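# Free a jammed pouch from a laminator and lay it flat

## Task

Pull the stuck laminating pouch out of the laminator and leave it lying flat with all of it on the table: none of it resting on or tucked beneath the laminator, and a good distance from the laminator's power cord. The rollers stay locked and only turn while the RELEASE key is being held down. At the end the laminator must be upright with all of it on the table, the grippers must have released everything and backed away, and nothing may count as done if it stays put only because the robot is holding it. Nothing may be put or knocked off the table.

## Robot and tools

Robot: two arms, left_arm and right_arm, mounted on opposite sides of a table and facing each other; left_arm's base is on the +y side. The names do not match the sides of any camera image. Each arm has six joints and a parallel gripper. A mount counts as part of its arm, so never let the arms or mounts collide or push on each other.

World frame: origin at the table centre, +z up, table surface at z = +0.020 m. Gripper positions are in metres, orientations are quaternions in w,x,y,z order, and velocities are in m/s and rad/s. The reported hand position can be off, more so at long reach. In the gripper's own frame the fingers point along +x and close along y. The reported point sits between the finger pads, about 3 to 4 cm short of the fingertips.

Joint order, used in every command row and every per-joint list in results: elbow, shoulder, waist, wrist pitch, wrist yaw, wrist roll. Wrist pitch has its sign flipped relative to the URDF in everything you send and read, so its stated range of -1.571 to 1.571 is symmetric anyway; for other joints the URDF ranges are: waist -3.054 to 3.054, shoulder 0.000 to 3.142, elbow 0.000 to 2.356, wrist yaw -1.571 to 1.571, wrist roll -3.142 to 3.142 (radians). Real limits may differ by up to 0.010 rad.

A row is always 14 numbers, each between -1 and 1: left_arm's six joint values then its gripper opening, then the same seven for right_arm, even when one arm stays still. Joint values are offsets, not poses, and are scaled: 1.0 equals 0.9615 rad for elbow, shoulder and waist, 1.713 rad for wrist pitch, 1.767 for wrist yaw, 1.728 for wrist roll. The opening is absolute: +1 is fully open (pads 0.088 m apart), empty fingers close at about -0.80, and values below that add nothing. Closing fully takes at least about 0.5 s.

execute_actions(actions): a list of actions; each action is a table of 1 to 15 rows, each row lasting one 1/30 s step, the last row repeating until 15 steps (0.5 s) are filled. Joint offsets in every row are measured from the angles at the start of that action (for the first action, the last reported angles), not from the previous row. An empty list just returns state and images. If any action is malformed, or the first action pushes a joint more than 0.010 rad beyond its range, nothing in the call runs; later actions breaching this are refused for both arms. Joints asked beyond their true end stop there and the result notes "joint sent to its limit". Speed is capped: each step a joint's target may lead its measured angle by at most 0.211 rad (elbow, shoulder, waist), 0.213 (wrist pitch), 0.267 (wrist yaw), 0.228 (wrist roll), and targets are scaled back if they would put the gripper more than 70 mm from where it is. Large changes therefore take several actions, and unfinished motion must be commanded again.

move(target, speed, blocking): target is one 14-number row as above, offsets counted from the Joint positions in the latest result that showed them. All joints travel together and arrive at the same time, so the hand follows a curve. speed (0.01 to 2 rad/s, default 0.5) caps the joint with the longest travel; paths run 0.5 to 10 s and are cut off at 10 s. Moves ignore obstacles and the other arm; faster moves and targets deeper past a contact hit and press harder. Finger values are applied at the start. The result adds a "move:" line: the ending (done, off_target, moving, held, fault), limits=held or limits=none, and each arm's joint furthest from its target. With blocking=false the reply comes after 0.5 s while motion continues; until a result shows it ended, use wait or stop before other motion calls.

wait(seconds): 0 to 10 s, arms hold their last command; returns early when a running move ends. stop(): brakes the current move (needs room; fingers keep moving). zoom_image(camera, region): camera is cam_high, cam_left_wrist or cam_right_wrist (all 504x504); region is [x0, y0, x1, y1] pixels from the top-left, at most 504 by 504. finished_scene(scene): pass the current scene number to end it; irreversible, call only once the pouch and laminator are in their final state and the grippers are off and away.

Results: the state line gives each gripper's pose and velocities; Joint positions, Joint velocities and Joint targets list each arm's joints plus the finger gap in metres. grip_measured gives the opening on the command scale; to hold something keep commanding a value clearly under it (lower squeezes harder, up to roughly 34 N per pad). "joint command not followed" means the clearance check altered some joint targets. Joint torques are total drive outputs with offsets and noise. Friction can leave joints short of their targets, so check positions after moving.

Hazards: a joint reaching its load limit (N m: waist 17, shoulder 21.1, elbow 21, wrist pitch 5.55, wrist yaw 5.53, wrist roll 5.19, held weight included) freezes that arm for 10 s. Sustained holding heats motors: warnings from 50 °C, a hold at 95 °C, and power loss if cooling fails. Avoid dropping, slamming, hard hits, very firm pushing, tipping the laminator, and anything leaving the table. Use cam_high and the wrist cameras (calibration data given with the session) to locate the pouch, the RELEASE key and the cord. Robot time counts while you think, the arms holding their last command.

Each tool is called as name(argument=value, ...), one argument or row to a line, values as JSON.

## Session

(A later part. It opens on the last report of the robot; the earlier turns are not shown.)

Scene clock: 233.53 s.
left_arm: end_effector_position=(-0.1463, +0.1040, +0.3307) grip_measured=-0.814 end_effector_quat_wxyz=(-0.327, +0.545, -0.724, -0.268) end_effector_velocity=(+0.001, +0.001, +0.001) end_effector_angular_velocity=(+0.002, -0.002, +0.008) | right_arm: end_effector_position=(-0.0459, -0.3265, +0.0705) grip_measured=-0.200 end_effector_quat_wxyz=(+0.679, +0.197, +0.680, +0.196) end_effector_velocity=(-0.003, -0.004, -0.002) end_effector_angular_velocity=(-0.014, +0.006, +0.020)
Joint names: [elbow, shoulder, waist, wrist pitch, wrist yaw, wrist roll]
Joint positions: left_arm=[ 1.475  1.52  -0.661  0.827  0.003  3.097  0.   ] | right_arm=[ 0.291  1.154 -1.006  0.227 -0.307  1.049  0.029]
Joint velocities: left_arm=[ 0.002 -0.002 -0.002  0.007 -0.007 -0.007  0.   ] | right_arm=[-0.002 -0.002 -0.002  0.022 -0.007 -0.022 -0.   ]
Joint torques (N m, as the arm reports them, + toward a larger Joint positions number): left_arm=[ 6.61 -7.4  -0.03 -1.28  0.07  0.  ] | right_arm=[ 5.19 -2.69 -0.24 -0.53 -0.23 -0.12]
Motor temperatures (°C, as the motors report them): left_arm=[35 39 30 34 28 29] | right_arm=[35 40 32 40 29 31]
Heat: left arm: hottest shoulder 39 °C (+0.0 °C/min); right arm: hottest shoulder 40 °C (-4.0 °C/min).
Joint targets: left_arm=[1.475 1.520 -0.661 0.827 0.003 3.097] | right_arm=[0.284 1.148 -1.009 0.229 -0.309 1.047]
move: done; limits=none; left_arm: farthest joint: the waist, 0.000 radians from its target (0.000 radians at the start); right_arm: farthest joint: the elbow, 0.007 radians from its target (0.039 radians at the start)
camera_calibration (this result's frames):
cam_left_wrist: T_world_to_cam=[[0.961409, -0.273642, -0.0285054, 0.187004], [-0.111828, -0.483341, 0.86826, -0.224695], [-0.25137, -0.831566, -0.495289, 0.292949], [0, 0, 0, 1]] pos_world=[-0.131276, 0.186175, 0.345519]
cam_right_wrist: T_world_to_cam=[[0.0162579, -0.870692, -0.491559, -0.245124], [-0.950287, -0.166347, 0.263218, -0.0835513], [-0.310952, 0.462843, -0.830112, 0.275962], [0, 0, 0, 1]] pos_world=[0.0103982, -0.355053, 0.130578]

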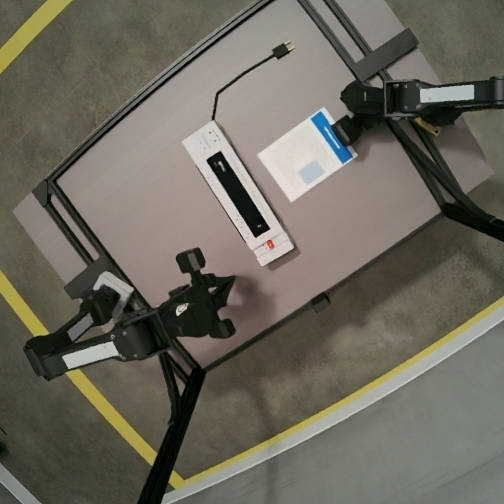

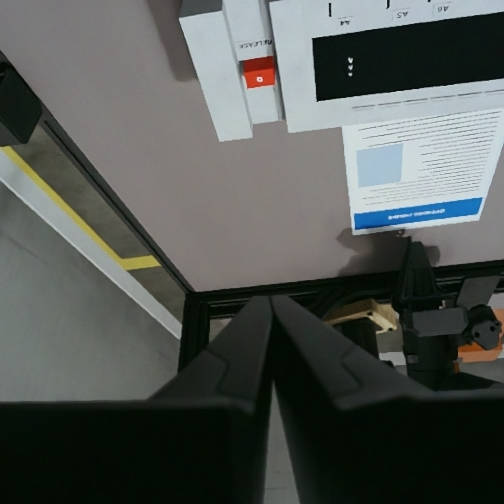

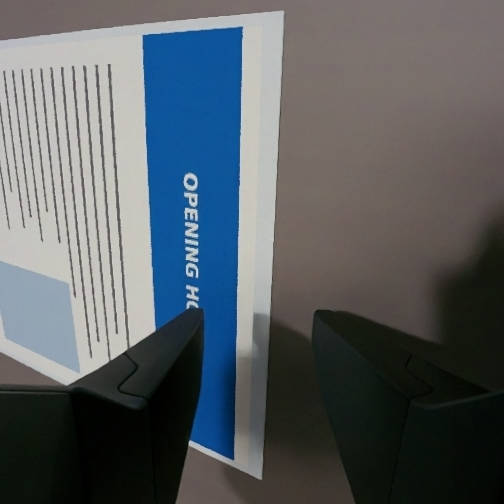

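move(
  target=[0,0,0,0,0,0,-1,0.31,-0.47,0,0.35,0,0,-0.2],
  speed=1.1,
)

Scene clock: 236.57 s.
left_arm: end_effector_position=(-0.1463, +0.1040, +0.3307) grip_measured=-0.814 end_effector_quat_wxyz=(-0.327, +0.545, -0.724, -0.268) end_effector_velocity=(+0.002, +0.005, -0.005) end_effector_angular_velocity=(+0.025, -0.009, +0.008) | right_arm: end_effector_position=(-0.0592, -0.3460, +0.1909) grip_measured=-0.200 end_effector_quat_wxyz=(+0.692, +0.227, +0.641, +0.242) end_effector_velocity=(+0.000, -0.002, -0.002) end_effector_angular_velocity=(-0.011, -0.015, +0.010)
Joint names: [elbow, shoulder, waist, wrist pitch, wrist yaw, wrist roll]
Joint positions: left_arm=[ 1.475  1.52  -0.661  0.827  0.003  3.097  0.   ] | right_arm=[ 0.578  0.706 -1.006  0.825 -0.307  1.049  0.029]
Joint velocities: left_arm=[-0.007 -0.002 -0.002  0.022 -0.007 -0.007  0.   ] | right_arm=[-0.002 -0.002 -0.002  0.007  0.007 -0.022 -0.   ]
Joint torques (N m, as the arm reports them, + toward a larger Joint positions number): left_arm=[ 6.62 -7.41 -0.02 -1.29  0.04  0.01] | right_arm=[ 8.4  -1.1   0.04 -0.78 -0.13 -0.04]
Motor temperatures (°C, as the motors report them): left_arm=[36 39 30 34 28 29] | right_arm=[35 40 32 40 29 31]
Heat: left arm: hottest shoulder 39 °C (+0.0 °C/min); right arm: hottest shoulder 40 °C (-5.0 °C/min).
Joint targets: left_arm=[1.475 1.520 -0.661 0.827 0.003 3.097] | right_arm=[0.589 0.702 -1.006 0.827 -0.307 1.049]
move: off_target (right_arm); limits=none; left_arm: farthest joint: the waist, 0.000 radians from its target (0.000 radians at the start); right_arm: farthest joint: the elbow, 0.011 radians from its target (0.298 radians at the start)
camera_calibration (this result's frames):
cam_left_wrist: T_world_to_cam=[[0.961409, -0.273642, -0.0285054, 0.187004], [-0.111828, -0.483341, 0.86826, -0.224695], [-0.25137, -0.831566, -0.495289, 0.292949], [0, 0, 0, 1]] pos_world=[-0.131276, 0.186175, 0.345519]
cam_right_wrist: T_world_to_cam=[[0.0584443, -0.809383, -0.584366, -0.161204], [-0.96704, -0.19122, 0.168135, -0.122503], [-0.247828, 0.555278, -0.793881, 0.409581], [0, 0, 0, 1]] pos_world=[-0.00753832, -0.381332, 0.251554]

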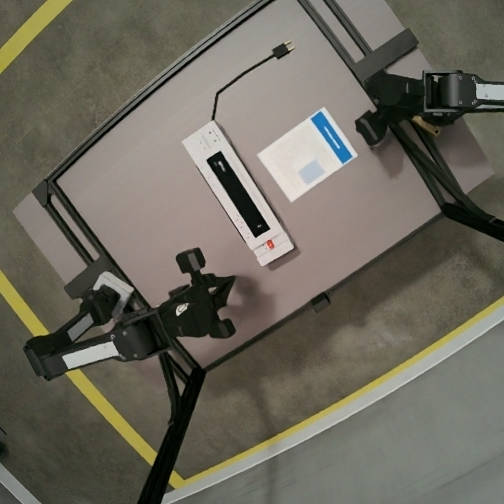

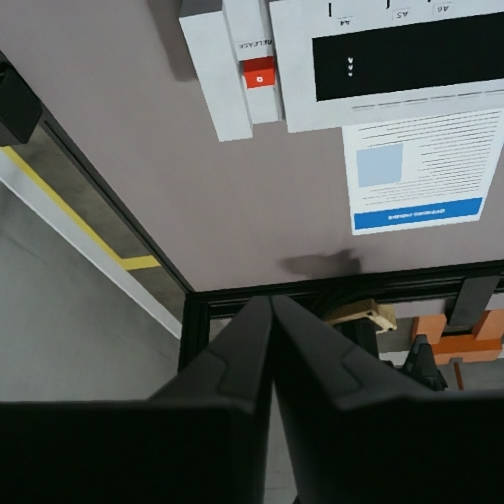

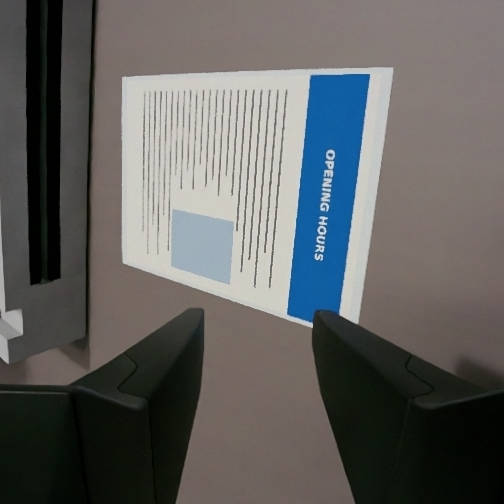

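The pouch is flat on the table, clear of the laminator and cord, and both arms are clear.

finished_scene(
  scene=1,
)

The scene is finished: the task was done.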